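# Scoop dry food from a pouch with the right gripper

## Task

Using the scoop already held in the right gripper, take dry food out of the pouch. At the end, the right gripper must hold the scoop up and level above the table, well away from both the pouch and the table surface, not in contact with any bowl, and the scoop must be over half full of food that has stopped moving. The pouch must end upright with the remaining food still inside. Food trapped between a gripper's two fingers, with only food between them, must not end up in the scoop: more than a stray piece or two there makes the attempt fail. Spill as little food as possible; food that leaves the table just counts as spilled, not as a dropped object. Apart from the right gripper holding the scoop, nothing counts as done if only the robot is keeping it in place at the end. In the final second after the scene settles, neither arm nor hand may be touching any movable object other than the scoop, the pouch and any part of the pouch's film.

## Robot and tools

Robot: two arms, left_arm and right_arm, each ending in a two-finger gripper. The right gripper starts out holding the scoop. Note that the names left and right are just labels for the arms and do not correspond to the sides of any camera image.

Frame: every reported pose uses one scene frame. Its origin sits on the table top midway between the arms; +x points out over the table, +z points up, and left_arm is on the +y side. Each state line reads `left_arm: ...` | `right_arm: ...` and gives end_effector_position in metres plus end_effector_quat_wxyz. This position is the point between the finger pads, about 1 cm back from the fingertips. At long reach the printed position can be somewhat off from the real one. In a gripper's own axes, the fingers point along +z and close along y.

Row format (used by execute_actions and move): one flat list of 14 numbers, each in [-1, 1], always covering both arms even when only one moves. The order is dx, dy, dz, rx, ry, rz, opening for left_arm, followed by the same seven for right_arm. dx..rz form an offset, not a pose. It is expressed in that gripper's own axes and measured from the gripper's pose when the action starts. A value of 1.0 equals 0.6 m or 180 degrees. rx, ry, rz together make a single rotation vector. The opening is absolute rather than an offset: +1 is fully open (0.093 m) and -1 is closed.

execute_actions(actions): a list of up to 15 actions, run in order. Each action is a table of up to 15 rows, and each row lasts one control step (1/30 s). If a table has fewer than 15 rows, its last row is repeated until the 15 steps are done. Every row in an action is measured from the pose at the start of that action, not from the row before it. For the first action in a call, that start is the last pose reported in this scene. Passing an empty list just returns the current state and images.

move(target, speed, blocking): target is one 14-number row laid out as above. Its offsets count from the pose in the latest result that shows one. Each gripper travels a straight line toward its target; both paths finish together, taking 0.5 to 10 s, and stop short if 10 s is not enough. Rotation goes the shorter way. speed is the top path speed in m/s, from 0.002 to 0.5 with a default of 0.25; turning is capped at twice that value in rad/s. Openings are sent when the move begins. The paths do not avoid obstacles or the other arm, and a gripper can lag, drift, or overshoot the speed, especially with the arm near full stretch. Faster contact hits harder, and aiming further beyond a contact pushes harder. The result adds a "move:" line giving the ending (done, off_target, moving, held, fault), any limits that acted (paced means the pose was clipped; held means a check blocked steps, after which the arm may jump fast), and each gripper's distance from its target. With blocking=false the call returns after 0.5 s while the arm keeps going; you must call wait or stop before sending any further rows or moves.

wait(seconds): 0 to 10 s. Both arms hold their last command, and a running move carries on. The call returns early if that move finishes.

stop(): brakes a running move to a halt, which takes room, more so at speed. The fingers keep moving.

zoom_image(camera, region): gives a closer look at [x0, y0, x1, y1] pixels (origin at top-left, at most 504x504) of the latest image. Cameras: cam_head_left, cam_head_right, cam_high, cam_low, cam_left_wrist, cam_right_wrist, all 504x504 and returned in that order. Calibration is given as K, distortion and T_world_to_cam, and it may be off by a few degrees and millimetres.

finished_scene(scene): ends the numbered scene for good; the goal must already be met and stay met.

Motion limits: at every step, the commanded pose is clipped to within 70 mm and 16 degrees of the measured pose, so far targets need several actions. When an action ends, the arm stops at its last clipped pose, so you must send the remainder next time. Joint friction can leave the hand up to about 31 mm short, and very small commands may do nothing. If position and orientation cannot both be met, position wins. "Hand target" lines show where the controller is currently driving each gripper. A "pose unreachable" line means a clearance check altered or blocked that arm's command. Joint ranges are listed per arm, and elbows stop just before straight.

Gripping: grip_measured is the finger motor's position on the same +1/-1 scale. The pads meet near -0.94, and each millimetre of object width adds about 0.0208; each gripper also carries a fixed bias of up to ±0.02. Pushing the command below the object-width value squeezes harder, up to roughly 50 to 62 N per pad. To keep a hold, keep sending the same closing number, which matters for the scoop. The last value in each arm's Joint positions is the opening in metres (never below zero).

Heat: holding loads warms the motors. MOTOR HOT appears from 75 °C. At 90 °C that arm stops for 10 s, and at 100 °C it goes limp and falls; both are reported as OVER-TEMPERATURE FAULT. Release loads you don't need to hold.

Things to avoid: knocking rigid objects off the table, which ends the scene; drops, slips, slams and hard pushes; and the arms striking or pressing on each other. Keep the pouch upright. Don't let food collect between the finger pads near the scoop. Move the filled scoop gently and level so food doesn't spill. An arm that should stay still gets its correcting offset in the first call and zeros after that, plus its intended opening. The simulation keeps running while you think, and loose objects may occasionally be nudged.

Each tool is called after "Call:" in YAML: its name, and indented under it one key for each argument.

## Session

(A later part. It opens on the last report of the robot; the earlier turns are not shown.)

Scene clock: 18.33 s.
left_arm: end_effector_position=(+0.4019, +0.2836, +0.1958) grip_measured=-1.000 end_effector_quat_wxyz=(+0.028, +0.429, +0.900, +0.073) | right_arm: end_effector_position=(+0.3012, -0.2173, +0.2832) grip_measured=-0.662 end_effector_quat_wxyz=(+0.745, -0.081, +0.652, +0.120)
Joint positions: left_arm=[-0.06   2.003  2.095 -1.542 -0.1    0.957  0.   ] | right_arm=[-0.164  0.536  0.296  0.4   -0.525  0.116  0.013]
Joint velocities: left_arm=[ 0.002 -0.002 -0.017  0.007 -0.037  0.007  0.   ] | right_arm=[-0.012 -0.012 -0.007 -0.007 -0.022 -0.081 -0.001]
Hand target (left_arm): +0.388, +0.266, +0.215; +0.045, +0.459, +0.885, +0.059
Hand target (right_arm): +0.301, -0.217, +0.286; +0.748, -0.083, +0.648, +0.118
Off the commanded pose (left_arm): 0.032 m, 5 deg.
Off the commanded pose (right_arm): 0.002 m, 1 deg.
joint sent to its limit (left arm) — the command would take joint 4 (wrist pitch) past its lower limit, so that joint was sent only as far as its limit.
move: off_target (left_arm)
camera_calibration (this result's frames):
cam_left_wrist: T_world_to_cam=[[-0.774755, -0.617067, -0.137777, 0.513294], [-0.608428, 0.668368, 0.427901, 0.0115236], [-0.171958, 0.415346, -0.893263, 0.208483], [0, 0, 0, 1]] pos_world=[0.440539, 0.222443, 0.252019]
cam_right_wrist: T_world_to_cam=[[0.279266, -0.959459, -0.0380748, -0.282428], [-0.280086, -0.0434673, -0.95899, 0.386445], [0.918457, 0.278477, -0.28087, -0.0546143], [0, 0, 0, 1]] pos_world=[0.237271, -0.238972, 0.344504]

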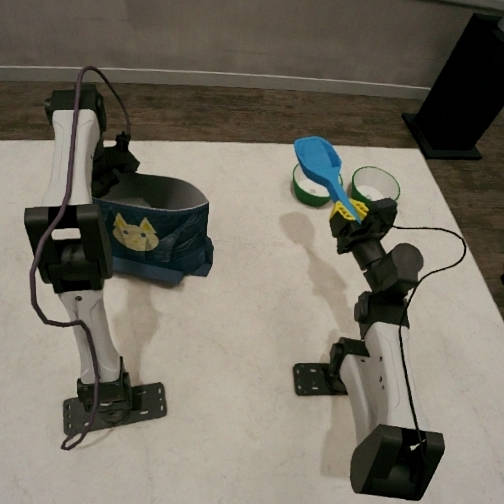

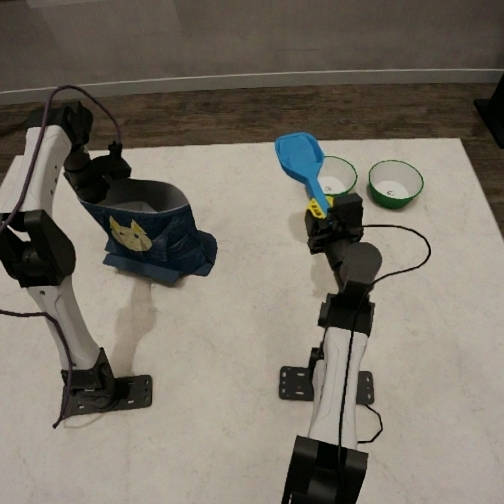

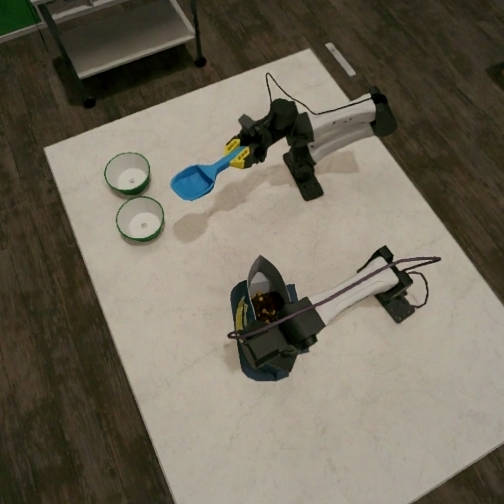

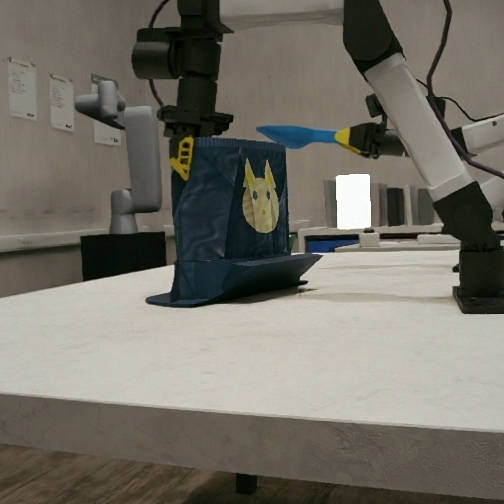

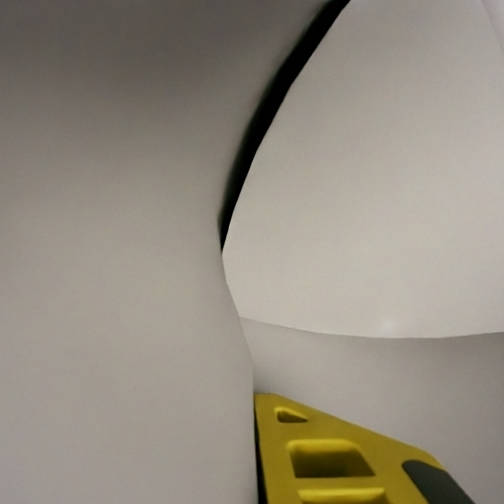

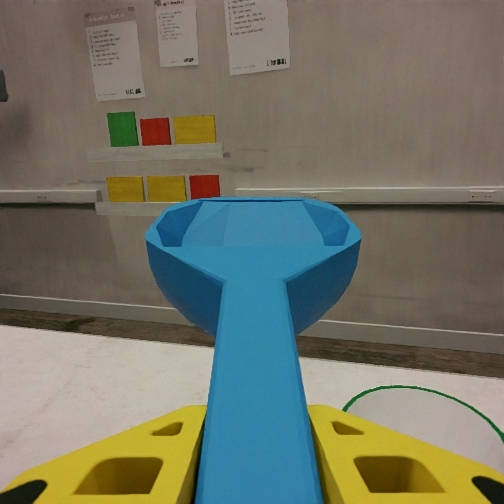

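Call:
move:
  target: [0,0,0,0,0,-0.18,-1,-0.135,0.23,0.136,-0.34,0,0.047,-0.8]

Call:
move:
  target: [0,0,0,0,0,0,-1,-0.07,0,0.05,0,0.3,0,-0.8]

Scene clock: 21.63 s.
left_arm: end_effector_position=(+0.4087, +0.2901, +0.1966) grip_measured=-1.000 end_effector_quat_wxyz=(+0.056, +0.166, +0.981, +0.083) | right_arm: end_effector_position=(+0.3298, -0.0703, +0.3710) grip_measured=-0.663 end_effector_quat_wxyz=(+0.585, -0.394, +0.514, +0.489)
Joint positions: left_arm=[-0.06   2.005  2.095 -1.512 -0.136  0.406  0.   ] | right_arm=[ 0.093  1.361  0.834  1.149 -1.289  0.646  0.013]
Joint velocities: left_arm=[ 0.002 -0.012  0.012  0.037  0.051  0.037  0.   ] | right_arm=[-0.017  0.002 -0.002  0.066 -0.022  0.066  0.   ]
Hand target (left_arm): +0.402, +0.284, +0.196; +0.048, +0.161, +0.984, +0.063
Hand target (right_arm): +0.329, -0.067, +0.379; +0.591, -0.402, +0.502, +0.487
Off the commanded pose (left_arm): 0.009 m, 3 deg.
Off the commanded pose (right_arm): 0.009 m, 2 deg.
move: off_target (left_arm)
camera_calibration (this result's frames):
cam_left_wrist: T_world_to_cam=[[-0.325571, -0.931061, -0.164711, 0.435516], [-0.905068, 0.25647, 0.339227, 0.269161], [-0.273597, 0.259517, -0.926172, 0.300899], [0, 0, 0, 1]] pos_world=[0.467726, 0.258371, 0.259112]
cam_right_wrist: T_world_to_cam=[[0.975071, -0.217496, -0.0439465, -0.321113], [-0.0973482, -0.241333, -0.965547, 0.413224], [0.199397, 0.945756, -0.25649, 0.177793], [0, 0, 0, 1]] pos_world=[0.317883, -0.138264, 0.430477]

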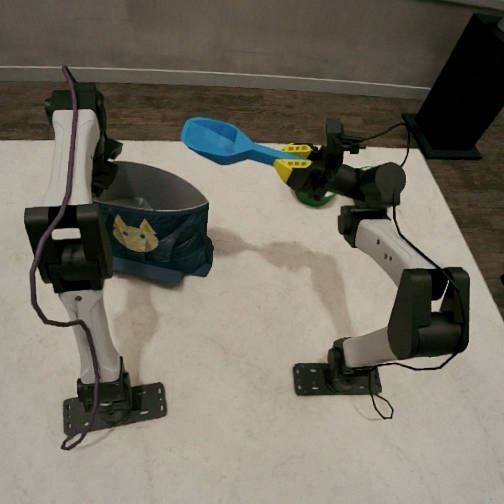

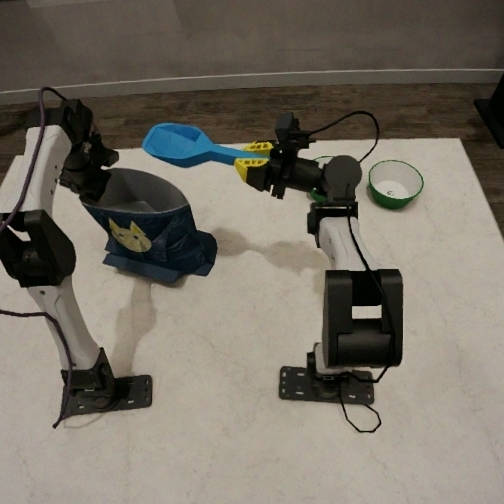

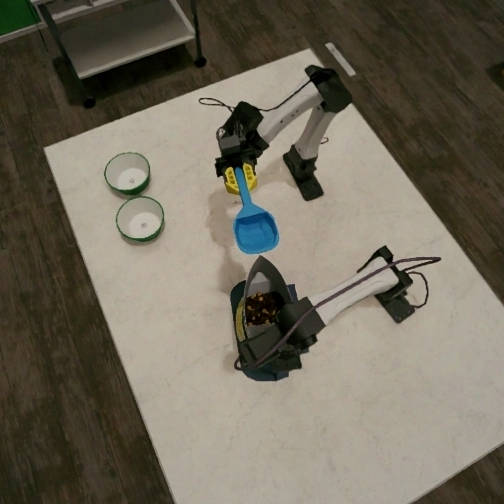

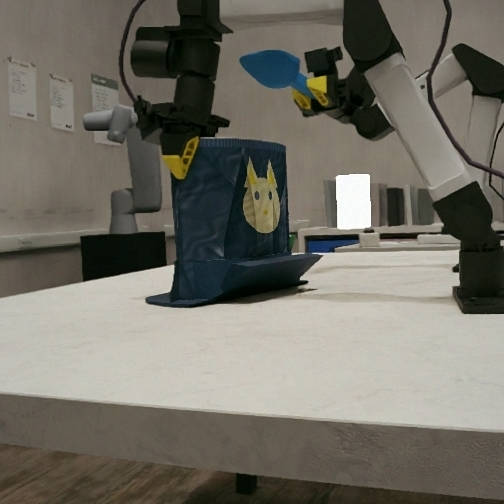

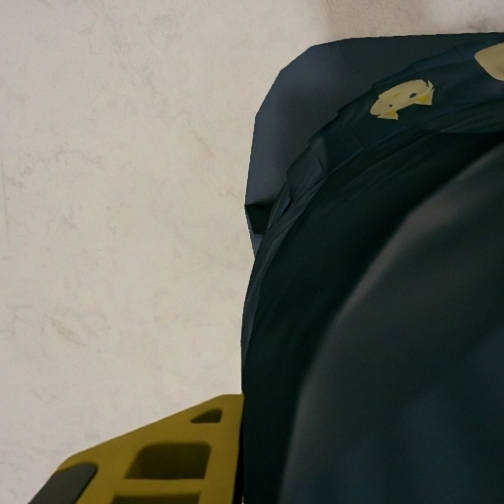

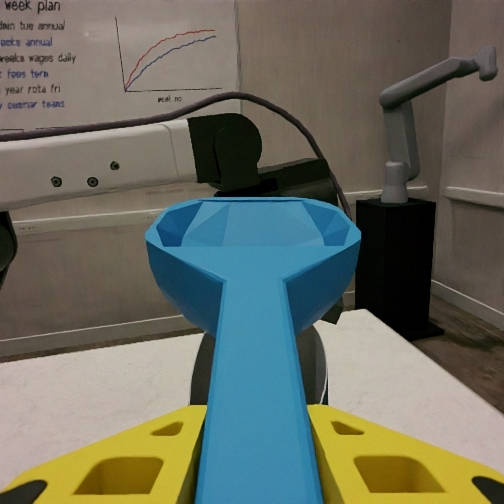

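Scene clock: 24.40 s.
left_arm: end_effector_position=(+0.4094, +0.2915, +0.1969) grip_measured=-1.000 end_effector_quat_wxyz=(+0.057, +0.165, +0.981, +0.088) | right_arm: end_effector_position=(+0.3388, -0.0514, +0.4103) grip_measured=-0.662 end_effector_quat_wxyz=(+0.382, -0.522, +0.722, +0.246)
Joint positions: left_arm=[-0.06   2.005  2.095 -1.509 -0.144  0.406  0.   ] | right_arm=[ 0.296  1.737  2.376 -1.561 -0.741 -0.779  0.013]
Joint velocities: left_arm=[ 0.002  0.012  0.002 -0.022  0.007  0.007  0.   ] | right_arm=[ 0.002 -0.002  0.002  0.007  0.037 -0.022  0.001]
Hand target (left_arm): +0.409, +0.290, +0.197; +0.056, +0.166, +0.981, +0.083
Hand target (right_arm): +0.338, -0.047, +0.415; +0.387, -0.530, +0.714, +0.244
Off the commanded pose (left_arm): 0.002 m, 0 deg.
Off the commanded pose (right_arm): 0.008 m, 12 deg.
joint sent to its limit (right arm) — the command would take joint 4 (wrist pitch) past its lower limit, so that joint was sent only as far as its limit.
move: off_target (right_arm); limits=paced
camera_calibration (this result's frames):
cam_left_wrist: T_world_to_cam=[[-0.323957, -0.930079, -0.173219, 0.437811], [-0.90637, 0.252632, 0.338629, 0.27111], [-0.271191, 0.266702, -0.924838, 0.297679], [0, 0, 0, 1]] pos_world=[0.468286, 0.259317, 0.259337]
cam_right_wrist: T_world_to_cam=[[0.939685, -0.339156, 0.0443377, -0.354592], [-0.273998, -0.823991, -0.495947, 0.293924], [0.204737, 0.453886, -0.86722, 0.391748], [0, 0, 0, 1]] pos_world=[0.333534, -0.0558801, 0.501224]

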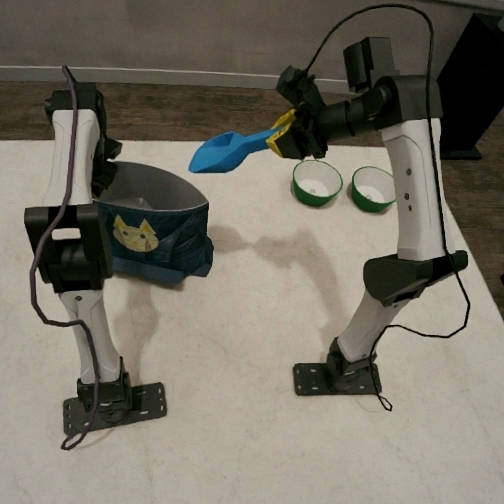

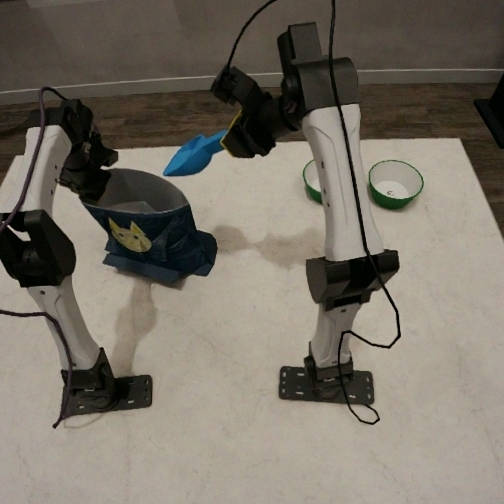

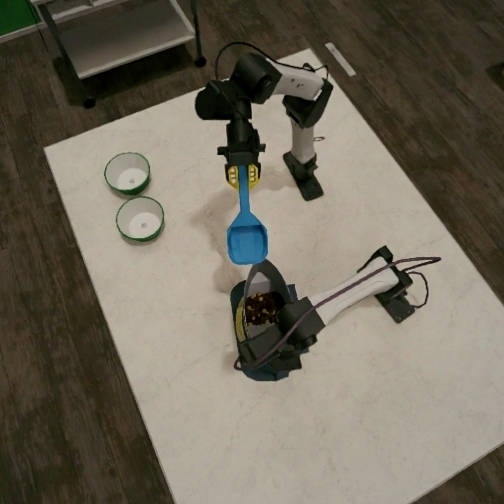

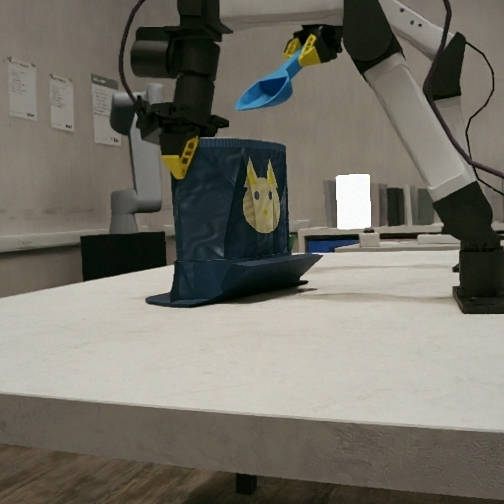

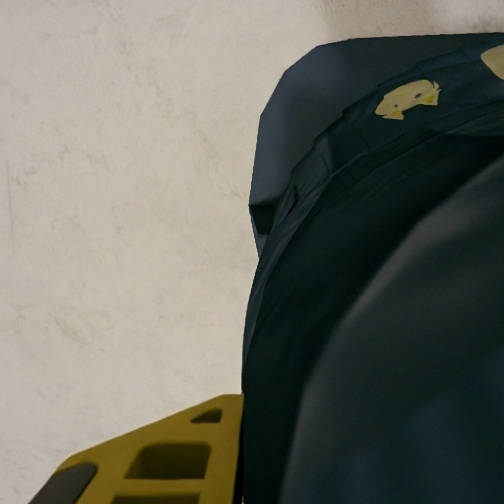

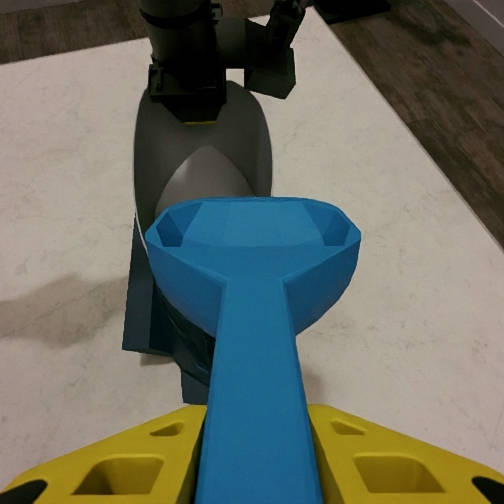

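Call:
move:
  target: [0,0,0,0,0,0,-1,-0.015,0.045,0.15,-0.035,0.06,-0.026,-0.8]
  speed: 0.15

Scene clock: 25.97 s.
left_arm: end_effector_position=(+0.4095, +0.2918, +0.1970) grip_measured=-1.000 end_effector_quat_wxyz=(+0.057, +0.165, +0.981, +0.088) | right_arm: end_effector_position=(+0.3410, +0.0296, +0.3570) grip_measured=-0.662 end_effector_quat_wxyz=(+0.296, -0.588, +0.720, +0.219)
Joint positions: left_arm=[-0.06   2.005  2.095 -1.508 -0.146  0.406  0.   ] | right_arm=[ 0.574  1.912  2.467 -1.561 -0.53  -0.722  0.013]
Joint velocities: left_arm=[ 0.007  0.012  0.007 -0.007 -0.066 -0.022  0.   ] | right_arm=[-0.007  0.002 -0.002 -0.037  0.007  0.066 -0.   ]
Hand target (left_arm): +0.409, +0.291, +0.197; +0.057, +0.165, +0.981, +0.088
Hand target (right_arm): +0.340, +0.032, +0.363; +0.304, -0.588, +0.716, +0.219
Off the commanded pose (left_arm): 0.000 m, 0 deg.
Off the commanded pose (right_arm): 0.007 m, 1 deg.
joint sent to its limit (right arm) — the command would take joint 4 (wrist pitch) past its lower limit, so that joint was sent only as far as its limit.
move: done
camera_calibration (this result's frames):
cam_left_wrist: T_world_to_cam=[[-0.323691, -0.929888, -0.174734, 0.438218], [-0.906526, 0.251904, 0.338754, 0.271342], [-0.270987, 0.268053, -0.924507, 0.297133], [0, 0, 0, 1]] pos_world=[0.468345, 0.259494, 0.259355]
cam_right_wrist: T_world_to_cam=[[0.975453, -0.217444, 0.0347758, -0.339183], [-0.194733, -0.925517, -0.324804, 0.249678], [0.102812, 0.310059, -0.945142, 0.375111], [0, 0, 0, 1]] pos_world=[0.340912, 0.0410216, 0.447425]

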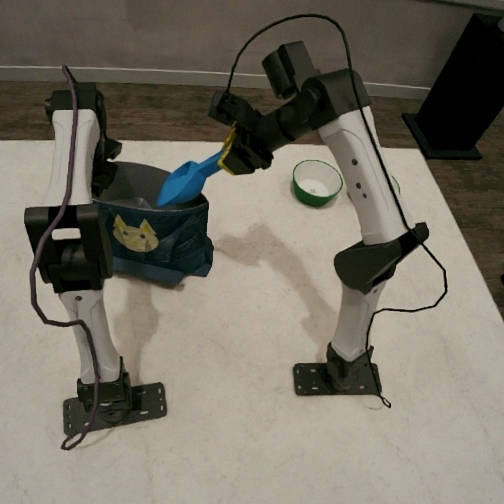

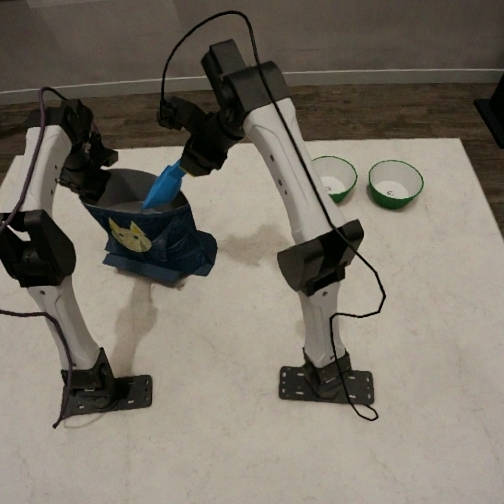

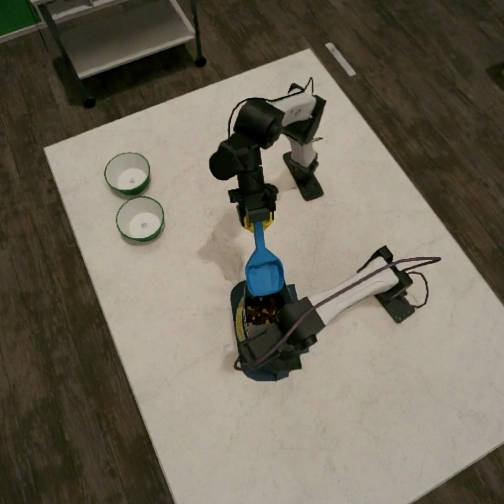

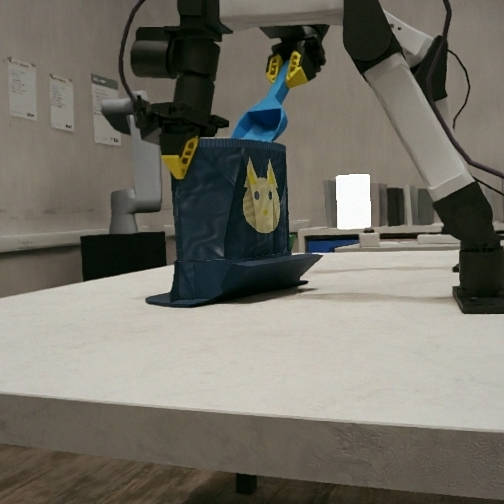

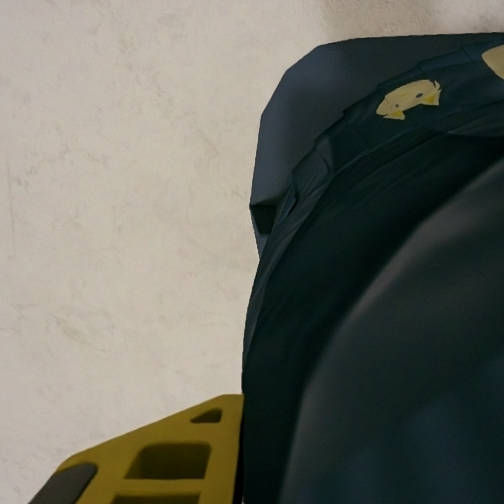

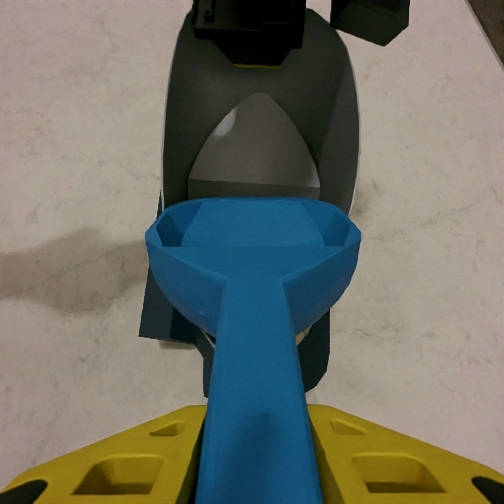

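Call:
move:
  target: [0,0,0,0,0,0,-1,0.03,-0.008,0.178,0,0.11,0,-0.8]
  speed: 0.1

Scene clock: 28.23 s.
left_arm: end_effector_position=(+0.4095, +0.2919, +0.1970) grip_measured=-1.000 end_effector_quat_wxyz=(+0.057, +0.165, +0.981, +0.089) | right_arm: end_effector_position=(+0.3592, +0.0841, +0.2613) grip_measured=-0.662 end_effector_quat_wxyz=(+0.189, -0.612, +0.759, +0.121)
Joint positions: left_arm=[-0.06   2.005  2.095 -1.508 -0.147  0.406  0.   ] | right_arm=[ 0.762  2.148  2.527 -1.562 -0.238 -0.633  0.013]
Joint velocities: left_arm=[-0.012  0.007 -0.022  0.051  0.051  0.037  0.   ] | right_arm=[ 0.002  0.007  0.017  0.022 -0.007  0.051 -0.002]
Hand target (left_arm): +0.410, +0.292, +0.197; +0.057, +0.165, +0.981, +0.088
Hand target (right_arm): +0.360, +0.087, +0.266; +0.198, -0.611, +0.757, +0.117
Off the commanded pose (left_arm): 0.000 m, 0 deg.
Off the commanded pose (right_arm): 0.007 m, 3 deg.
joint sent to its limit (right arm) — the command would take joint 4 (wrist pitch) past its lower limit, so that joint was sent only as far as its limit.
move: off_target (right_arm)
camera_calibration (this result's frames):
cam_left_wrist: T_world_to_cam=[[-0.323525, -0.92979, -0.175564, 0.438439], [-0.906669, 0.251536, 0.338646, 0.271557], [-0.270709, 0.268739, -0.92439, 0.296812], [0, 0, 0, 1]] pos_world=[0.468407, 0.259585, 0.259382]
cam_right_wrist: T_world_to_cam=[[0.972706, -0.226092, 0.052195, -0.344619], [-0.224923, -0.973992, -0.0273698, 0.209712], [0.0570256, 0.0148829, -0.998262, 0.321036], [0, 0, 0, 1]] pos_world=[0.364075, 0.121564, 0.344205]

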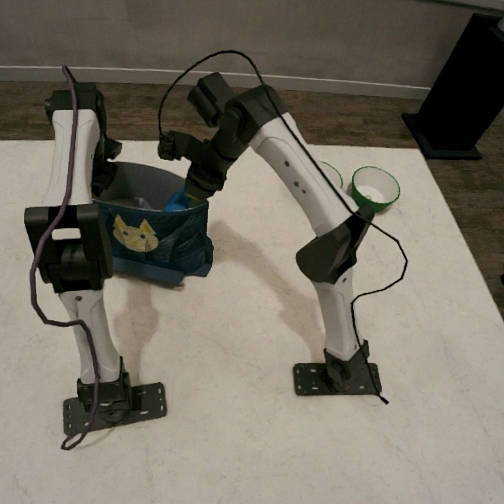

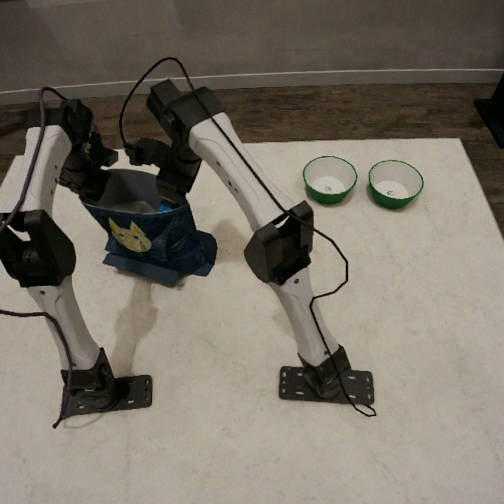

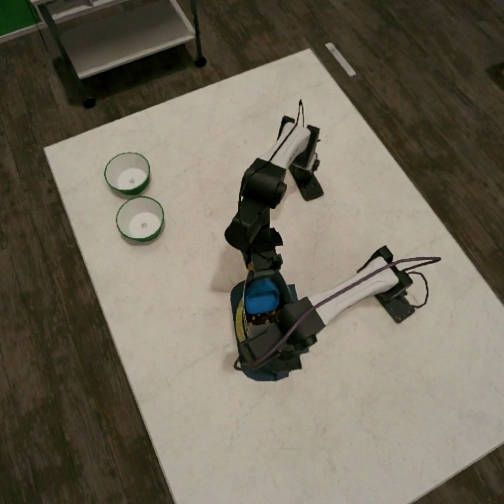

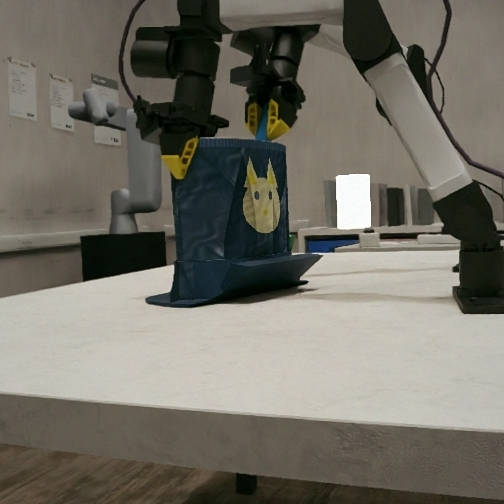

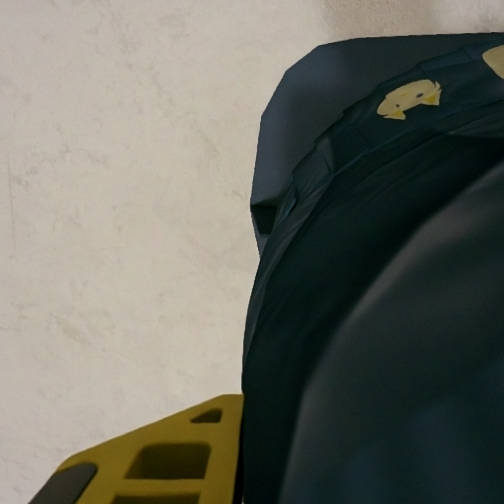

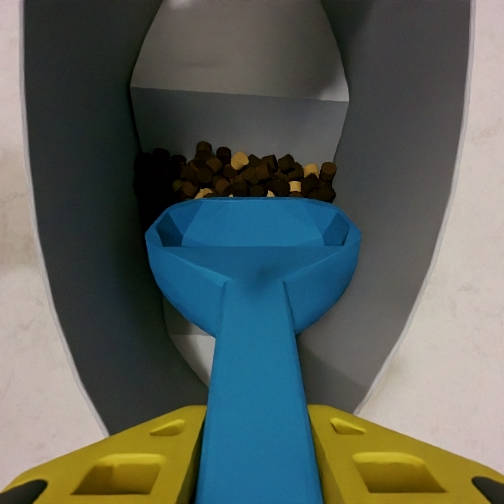

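Call:
move:
  target: [0,0,0,0,0,0,-1,0.01,0.015,0.055,0,0.08,0,-0.8]
  speed: 0.08

Call:
move:
  target: [0,0,0,0,0,0,-1,0.01,0,0.06,0,0.02,0,-0.8]
  speed: 0.05

Scene clock: 30.30 s.
left_arm: end_effector_position=(+0.4095, +0.2919, +0.1970) grip_measured=-1.000 end_effector_quat_wxyz=(+0.057, +0.165, +0.981, +0.089) | right_arm: end_effector_position=(+0.3532, +0.0957, +0.2472) grip_measured=-0.662 end_effector_quat_wxyz=(+0.177, -0.616, +0.765, +0.064)
Joint positions: left_arm=[-0.06   2.005  2.095 -1.508 -0.147  0.406  0.   ] | right_arm=[ 0.839  2.172  2.527 -1.56  -0.099 -0.582  0.013]
Joint velocities: left_arm=[ 0.002  0.002  0.022 -0.037 -0.007  0.007  0.   ] | right_arm=[ 0.002  0.002 -0.012  0.051 -0.066 -0.037  0.001]
Hand target (left_arm): +0.410, +0.292, +0.197; +0.057, +0.165, +0.981, +0.089
Hand target (right_arm): +0.353, +0.094, +0.229; +0.151, -0.616, +0.771, +0.050
Off the commanded pose (left_arm): 0.000 m, 0 deg.
Off the commanded pose (right_arm): 0.019 m, 10 deg.
joint sent to its limit (right arm) — the command would take joint 4 (wrist pitch) past its lower limit, so that joint was sent only as far as its limit.
move: off_target (right_arm)
camera_calibration (this result's frames):
cam_left_wrist: T_world_to_cam=[[-0.323525, -0.92979, -0.175564, 0.438439], [-0.906669, 0.251536, 0.338646, 0.271557], [-0.270709, 0.268739, -0.92439, 0.296812], [0, 0, 0, 1]] pos_world=[0.468407, 0.259585, 0.259382]
cam_right_wrist: T_world_to_cam=[[0.963682, -0.236339, 0.124342, -0.349024], [-0.245217, -0.967514, 0.0615243, 0.203864], [0.105762, -0.0897807, -0.99033, 0.297985], [0, 0, 0, 1]] pos_world=[0.354823, 0.141507, 0.32596]

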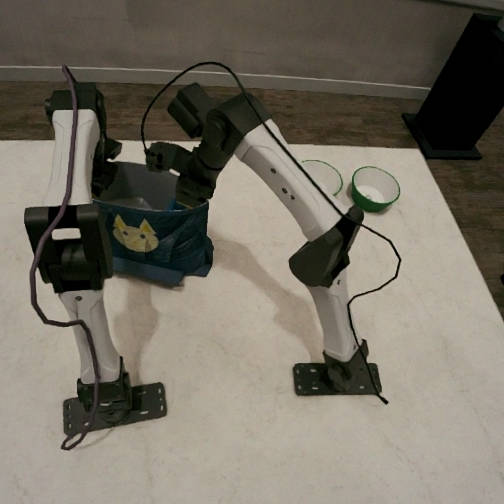

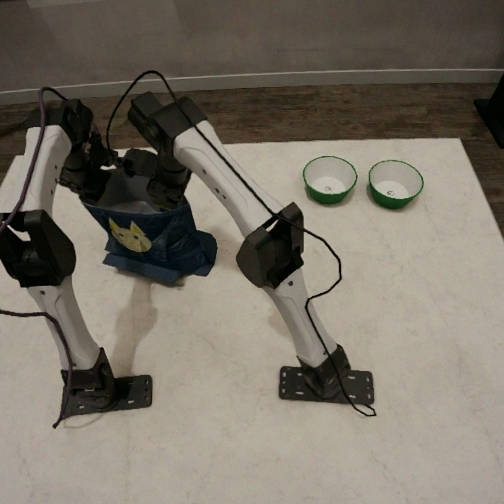

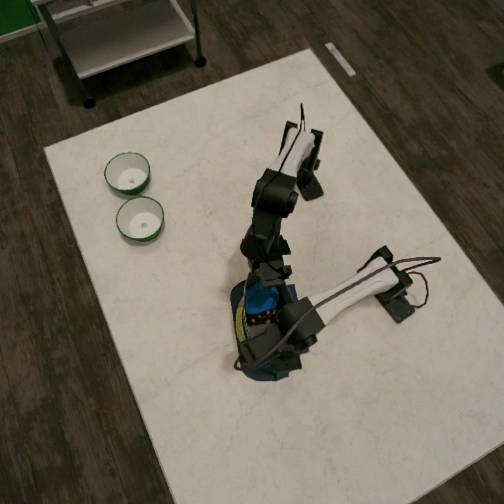

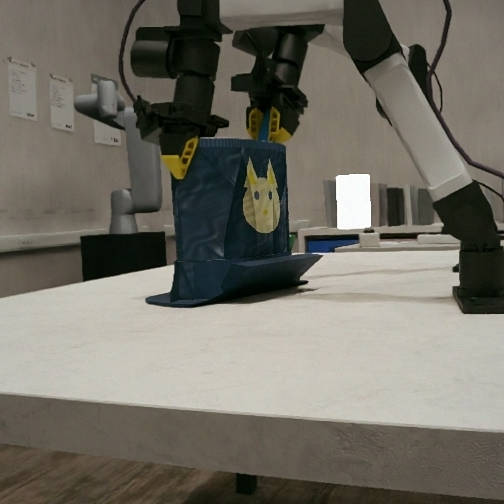

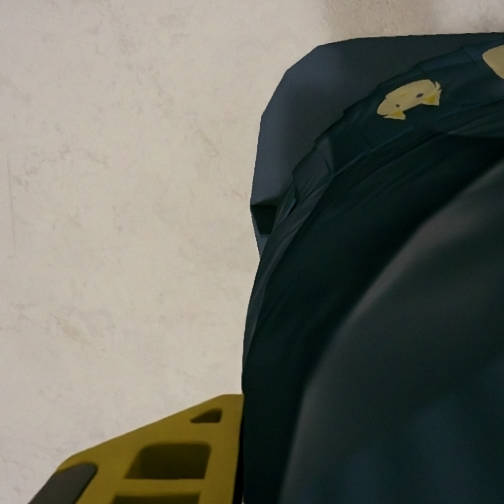

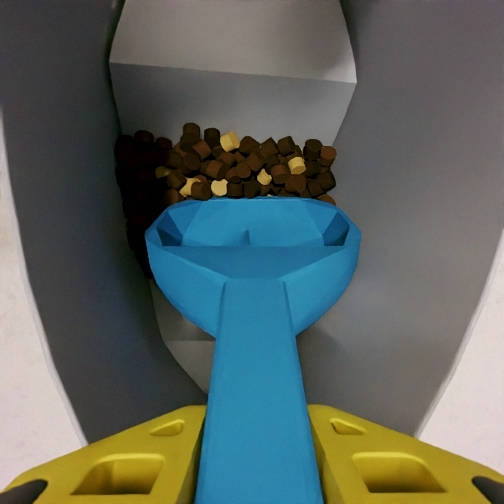

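Scene clock: 31.27 s.
left_arm: end_effector_position=(+0.4095, +0.2919, +0.1970) grip_measured=-1.000 end_effector_quat_wxyz=(+0.057, +0.165, +0.981, +0.089) | right_arm: end_effector_position=(+0.3592, +0.1037, +0.2367) grip_measured=-0.662 end_effector_quat_wxyz=(+0.184, -0.616, +0.763, +0.063)
Joint positions: left_arm=[-0.06   2.005  2.095 -1.508 -0.147  0.406  0.   ] | right_arm=[ 0.844  2.167  2.465 -1.488 -0.094 -0.58   0.013]
Joint velocities: left_arm=[-0.002 -0.002 -0.007 -0.007  0.037  0.007  0.   ] | right_arm=[ 0.002 -0.017 -0.002 -0.007 -0.051  0.139 -0.   ]
Hand target (left_arm): +0.410, +0.292, +0.197; +0.057, +0.165, +0.981, +0.089
Hand target (right_arm): +0.358, +0.101, +0.212; +0.152, -0.618, +0.770, +0.044
Off the commanded pose (left_arm): 0.000 m, 0 deg.
Off the commanded pose (right_arm): 0.025 m, 4 deg.
move: off_target (right_arm)
camera_calibration (this result's frames):
cam_left_wrist: T_world_to_cam=[[-0.323525, -0.92979, -0.175564, 0.438439], [-0.906669, 0.251536, 0.338646, 0.271557], [-0.270709, 0.268739, -0.92439, 0.296812], [0, 0, 0, 1]] pos_world=[0.468407, 0.259585, 0.259382]
cam_right_wrist: T_world_to_cam=[[0.962382, -0.236341, 0.134028, -0.353499], [-0.244962, -0.968152, 0.0517309, 0.216006], [0.117533, -0.0826167, -0.989626, 0.282514], [0, 0, 0, 1]] pos_world=[0.35991, 0.148921, 0.315788]

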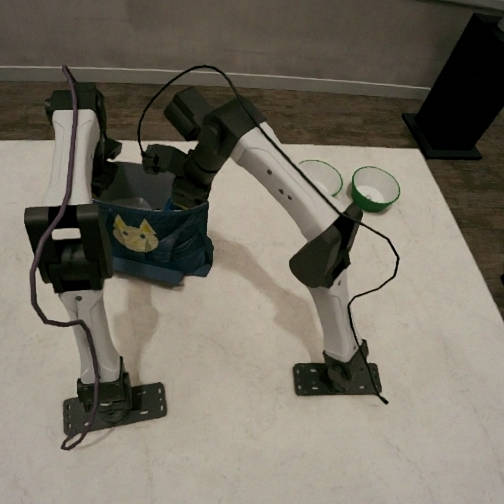

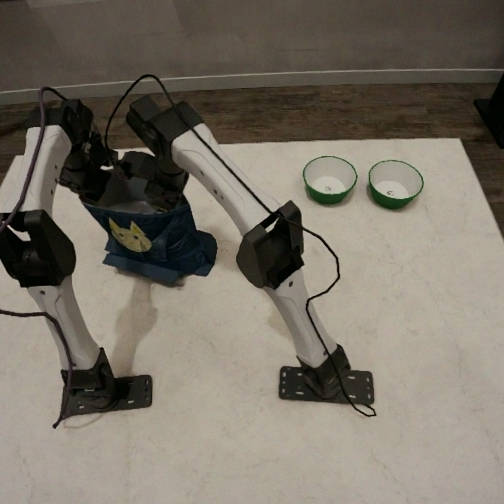

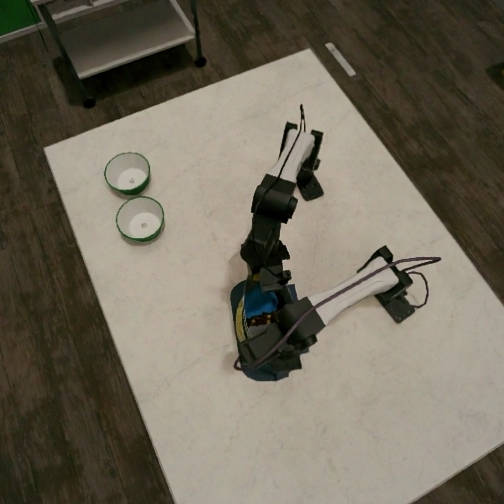

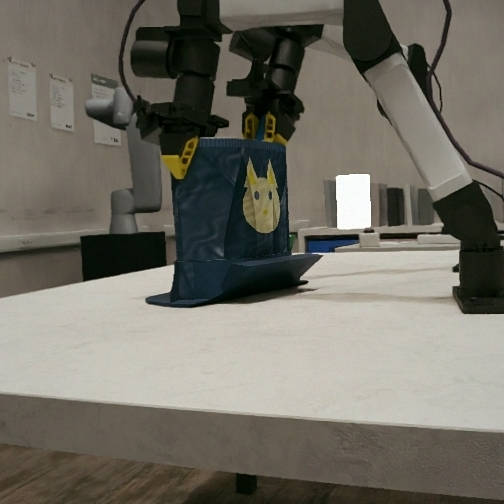

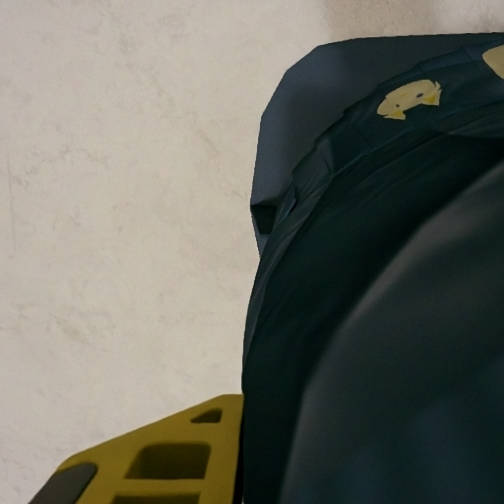

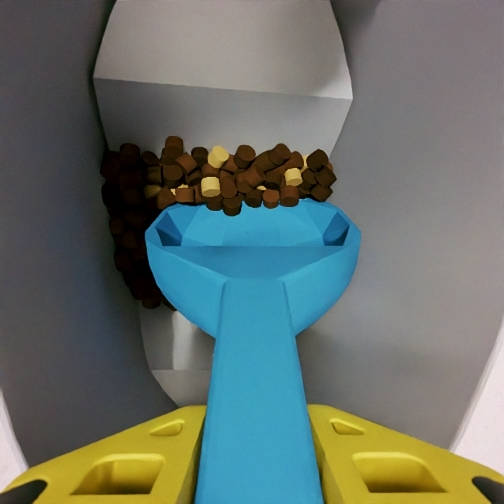

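Call:
execute_actions:
  actions:
    - [[0,0,0,0,0,0,-1,0,0.02,-0.04,-0.03,0,0,-0.8]]
    - [[0,0,0,0,0,0,-1,0.0,0.01,0.01,-0.01,0.05,0,-0.8]]
    - [[0,0,0,0,0,0,-1,0,0,0.06,0,0.05,0.04,-0.8]]
    - [[0,0,0,0,0,0,-1,0,0,0.06,0,0.05,-0.07,-0.8]]
    - [[0,0,0,0,0,0,-1,0,0,0.06,0,0.05,0.07,-0.8]]
    - [[0,0,0,0,0,0,-1,0,0,0.06,0,0.05,-0.07,-0.8]]
    - [[0,0,0,0,0,0,-1,0,0,0.06,0,0.04,0.07,-0.8]]
    - [[0,0,0,0,0,0,-1,0,0,0.06,0,0.04,-0.04,-0.8]]

Scene clock: 35.70 s.
left_arm: end_effector_position=(+0.4096, +0.2922, +0.1971) grip_measured=-1.000 end_effector_quat_wxyz=(+0.057, +0.165, +0.981, +0.090) | right_arm: end_effector_position=(+0.3531, +0.1428, +0.2404) grip_measured=-0.663 end_effector_quat_wxyz=(+0.218, -0.601, +0.769, -0.011)
Joint positions: left_arm=[-0.06   2.005  2.095 -1.508 -0.148  0.406  0.   ] | right_arm=[ 0.982  2.321  2.735 -1.562  0.12  -0.454  0.013]
Joint velocities: left_arm=[-0.002  0.002 -0.002  0.007 -0.066 -0.051  0.   ] | right_arm=[ 0.002  0.002 -0.002  0.081 -0.007 -0.051  0.001]
Hand target (left_arm): +0.410, +0.292, +0.197; +0.057, +0.165, +0.981, +0.090
Hand target (right_arm): +0.364, +0.143, +0.207; +0.187, -0.608, +0.771, -0.042
Off the commanded pose (left_arm): 0.000 m, 0 deg.
Off the commanded pose (right_arm): 0.036 m, 8 deg.
joint sent to its limit (right arm) — the command would take joint 4 (wrist pitch) past its lower limit, so that joint was sent only as far as its limit.
camera_calibration (this result's frames):
cam_left_wrist: T_world_to_cam=[[-0.323257, -0.929596, -0.177078, 0.438843], [-0.906825, 0.250807, 0.338768, 0.27179], [-0.270505, 0.270088, -0.924056, 0.296265], [0, 0, 0, 1]] pos_world=[0.468466, 0.259762, 0.259401]
cam_right_wrist: T_world_to_cam=[[0.917142, -0.280954, 0.282692, -0.352244], [-0.313632, -0.946424, 0.0769148, 0.267345], [0.245937, -0.159203, -0.956122, 0.247727], [0, 0, 0, 1]] pos_world=[0.345981, 0.193496, 0.315871]

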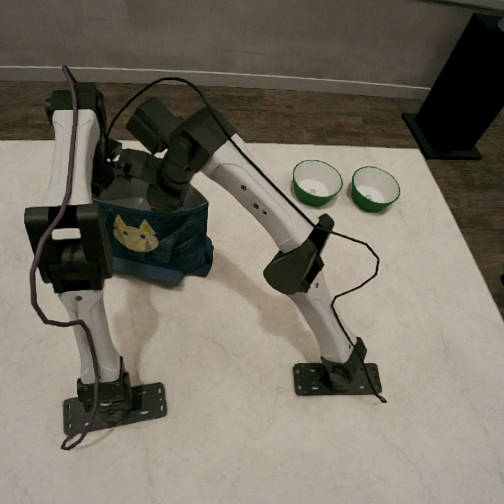

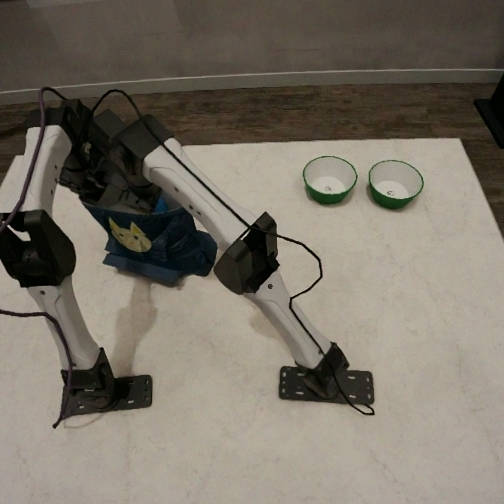

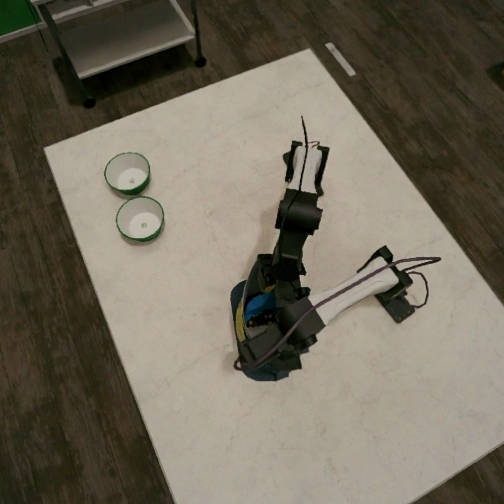

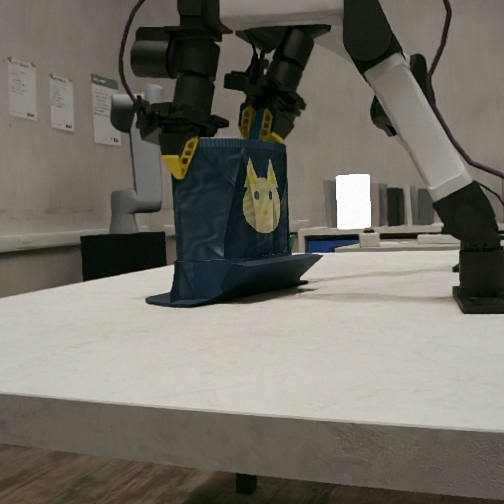

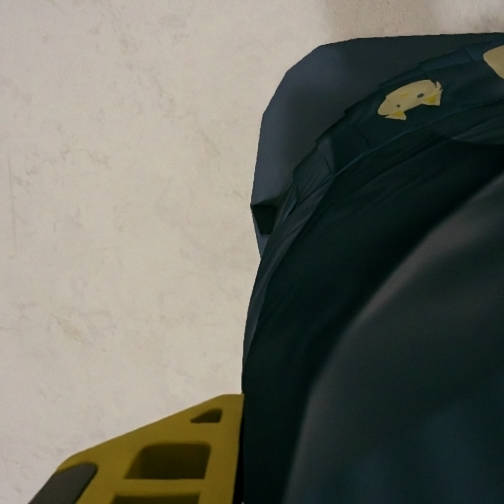

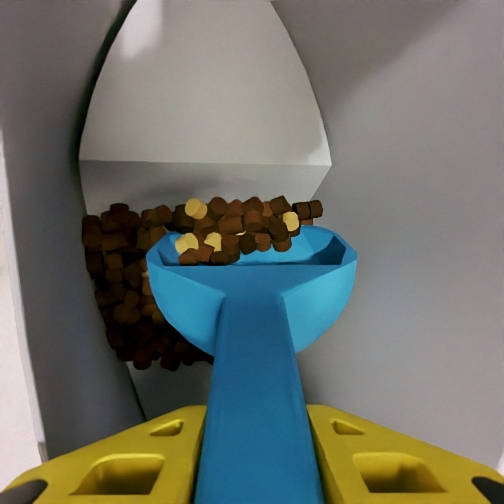

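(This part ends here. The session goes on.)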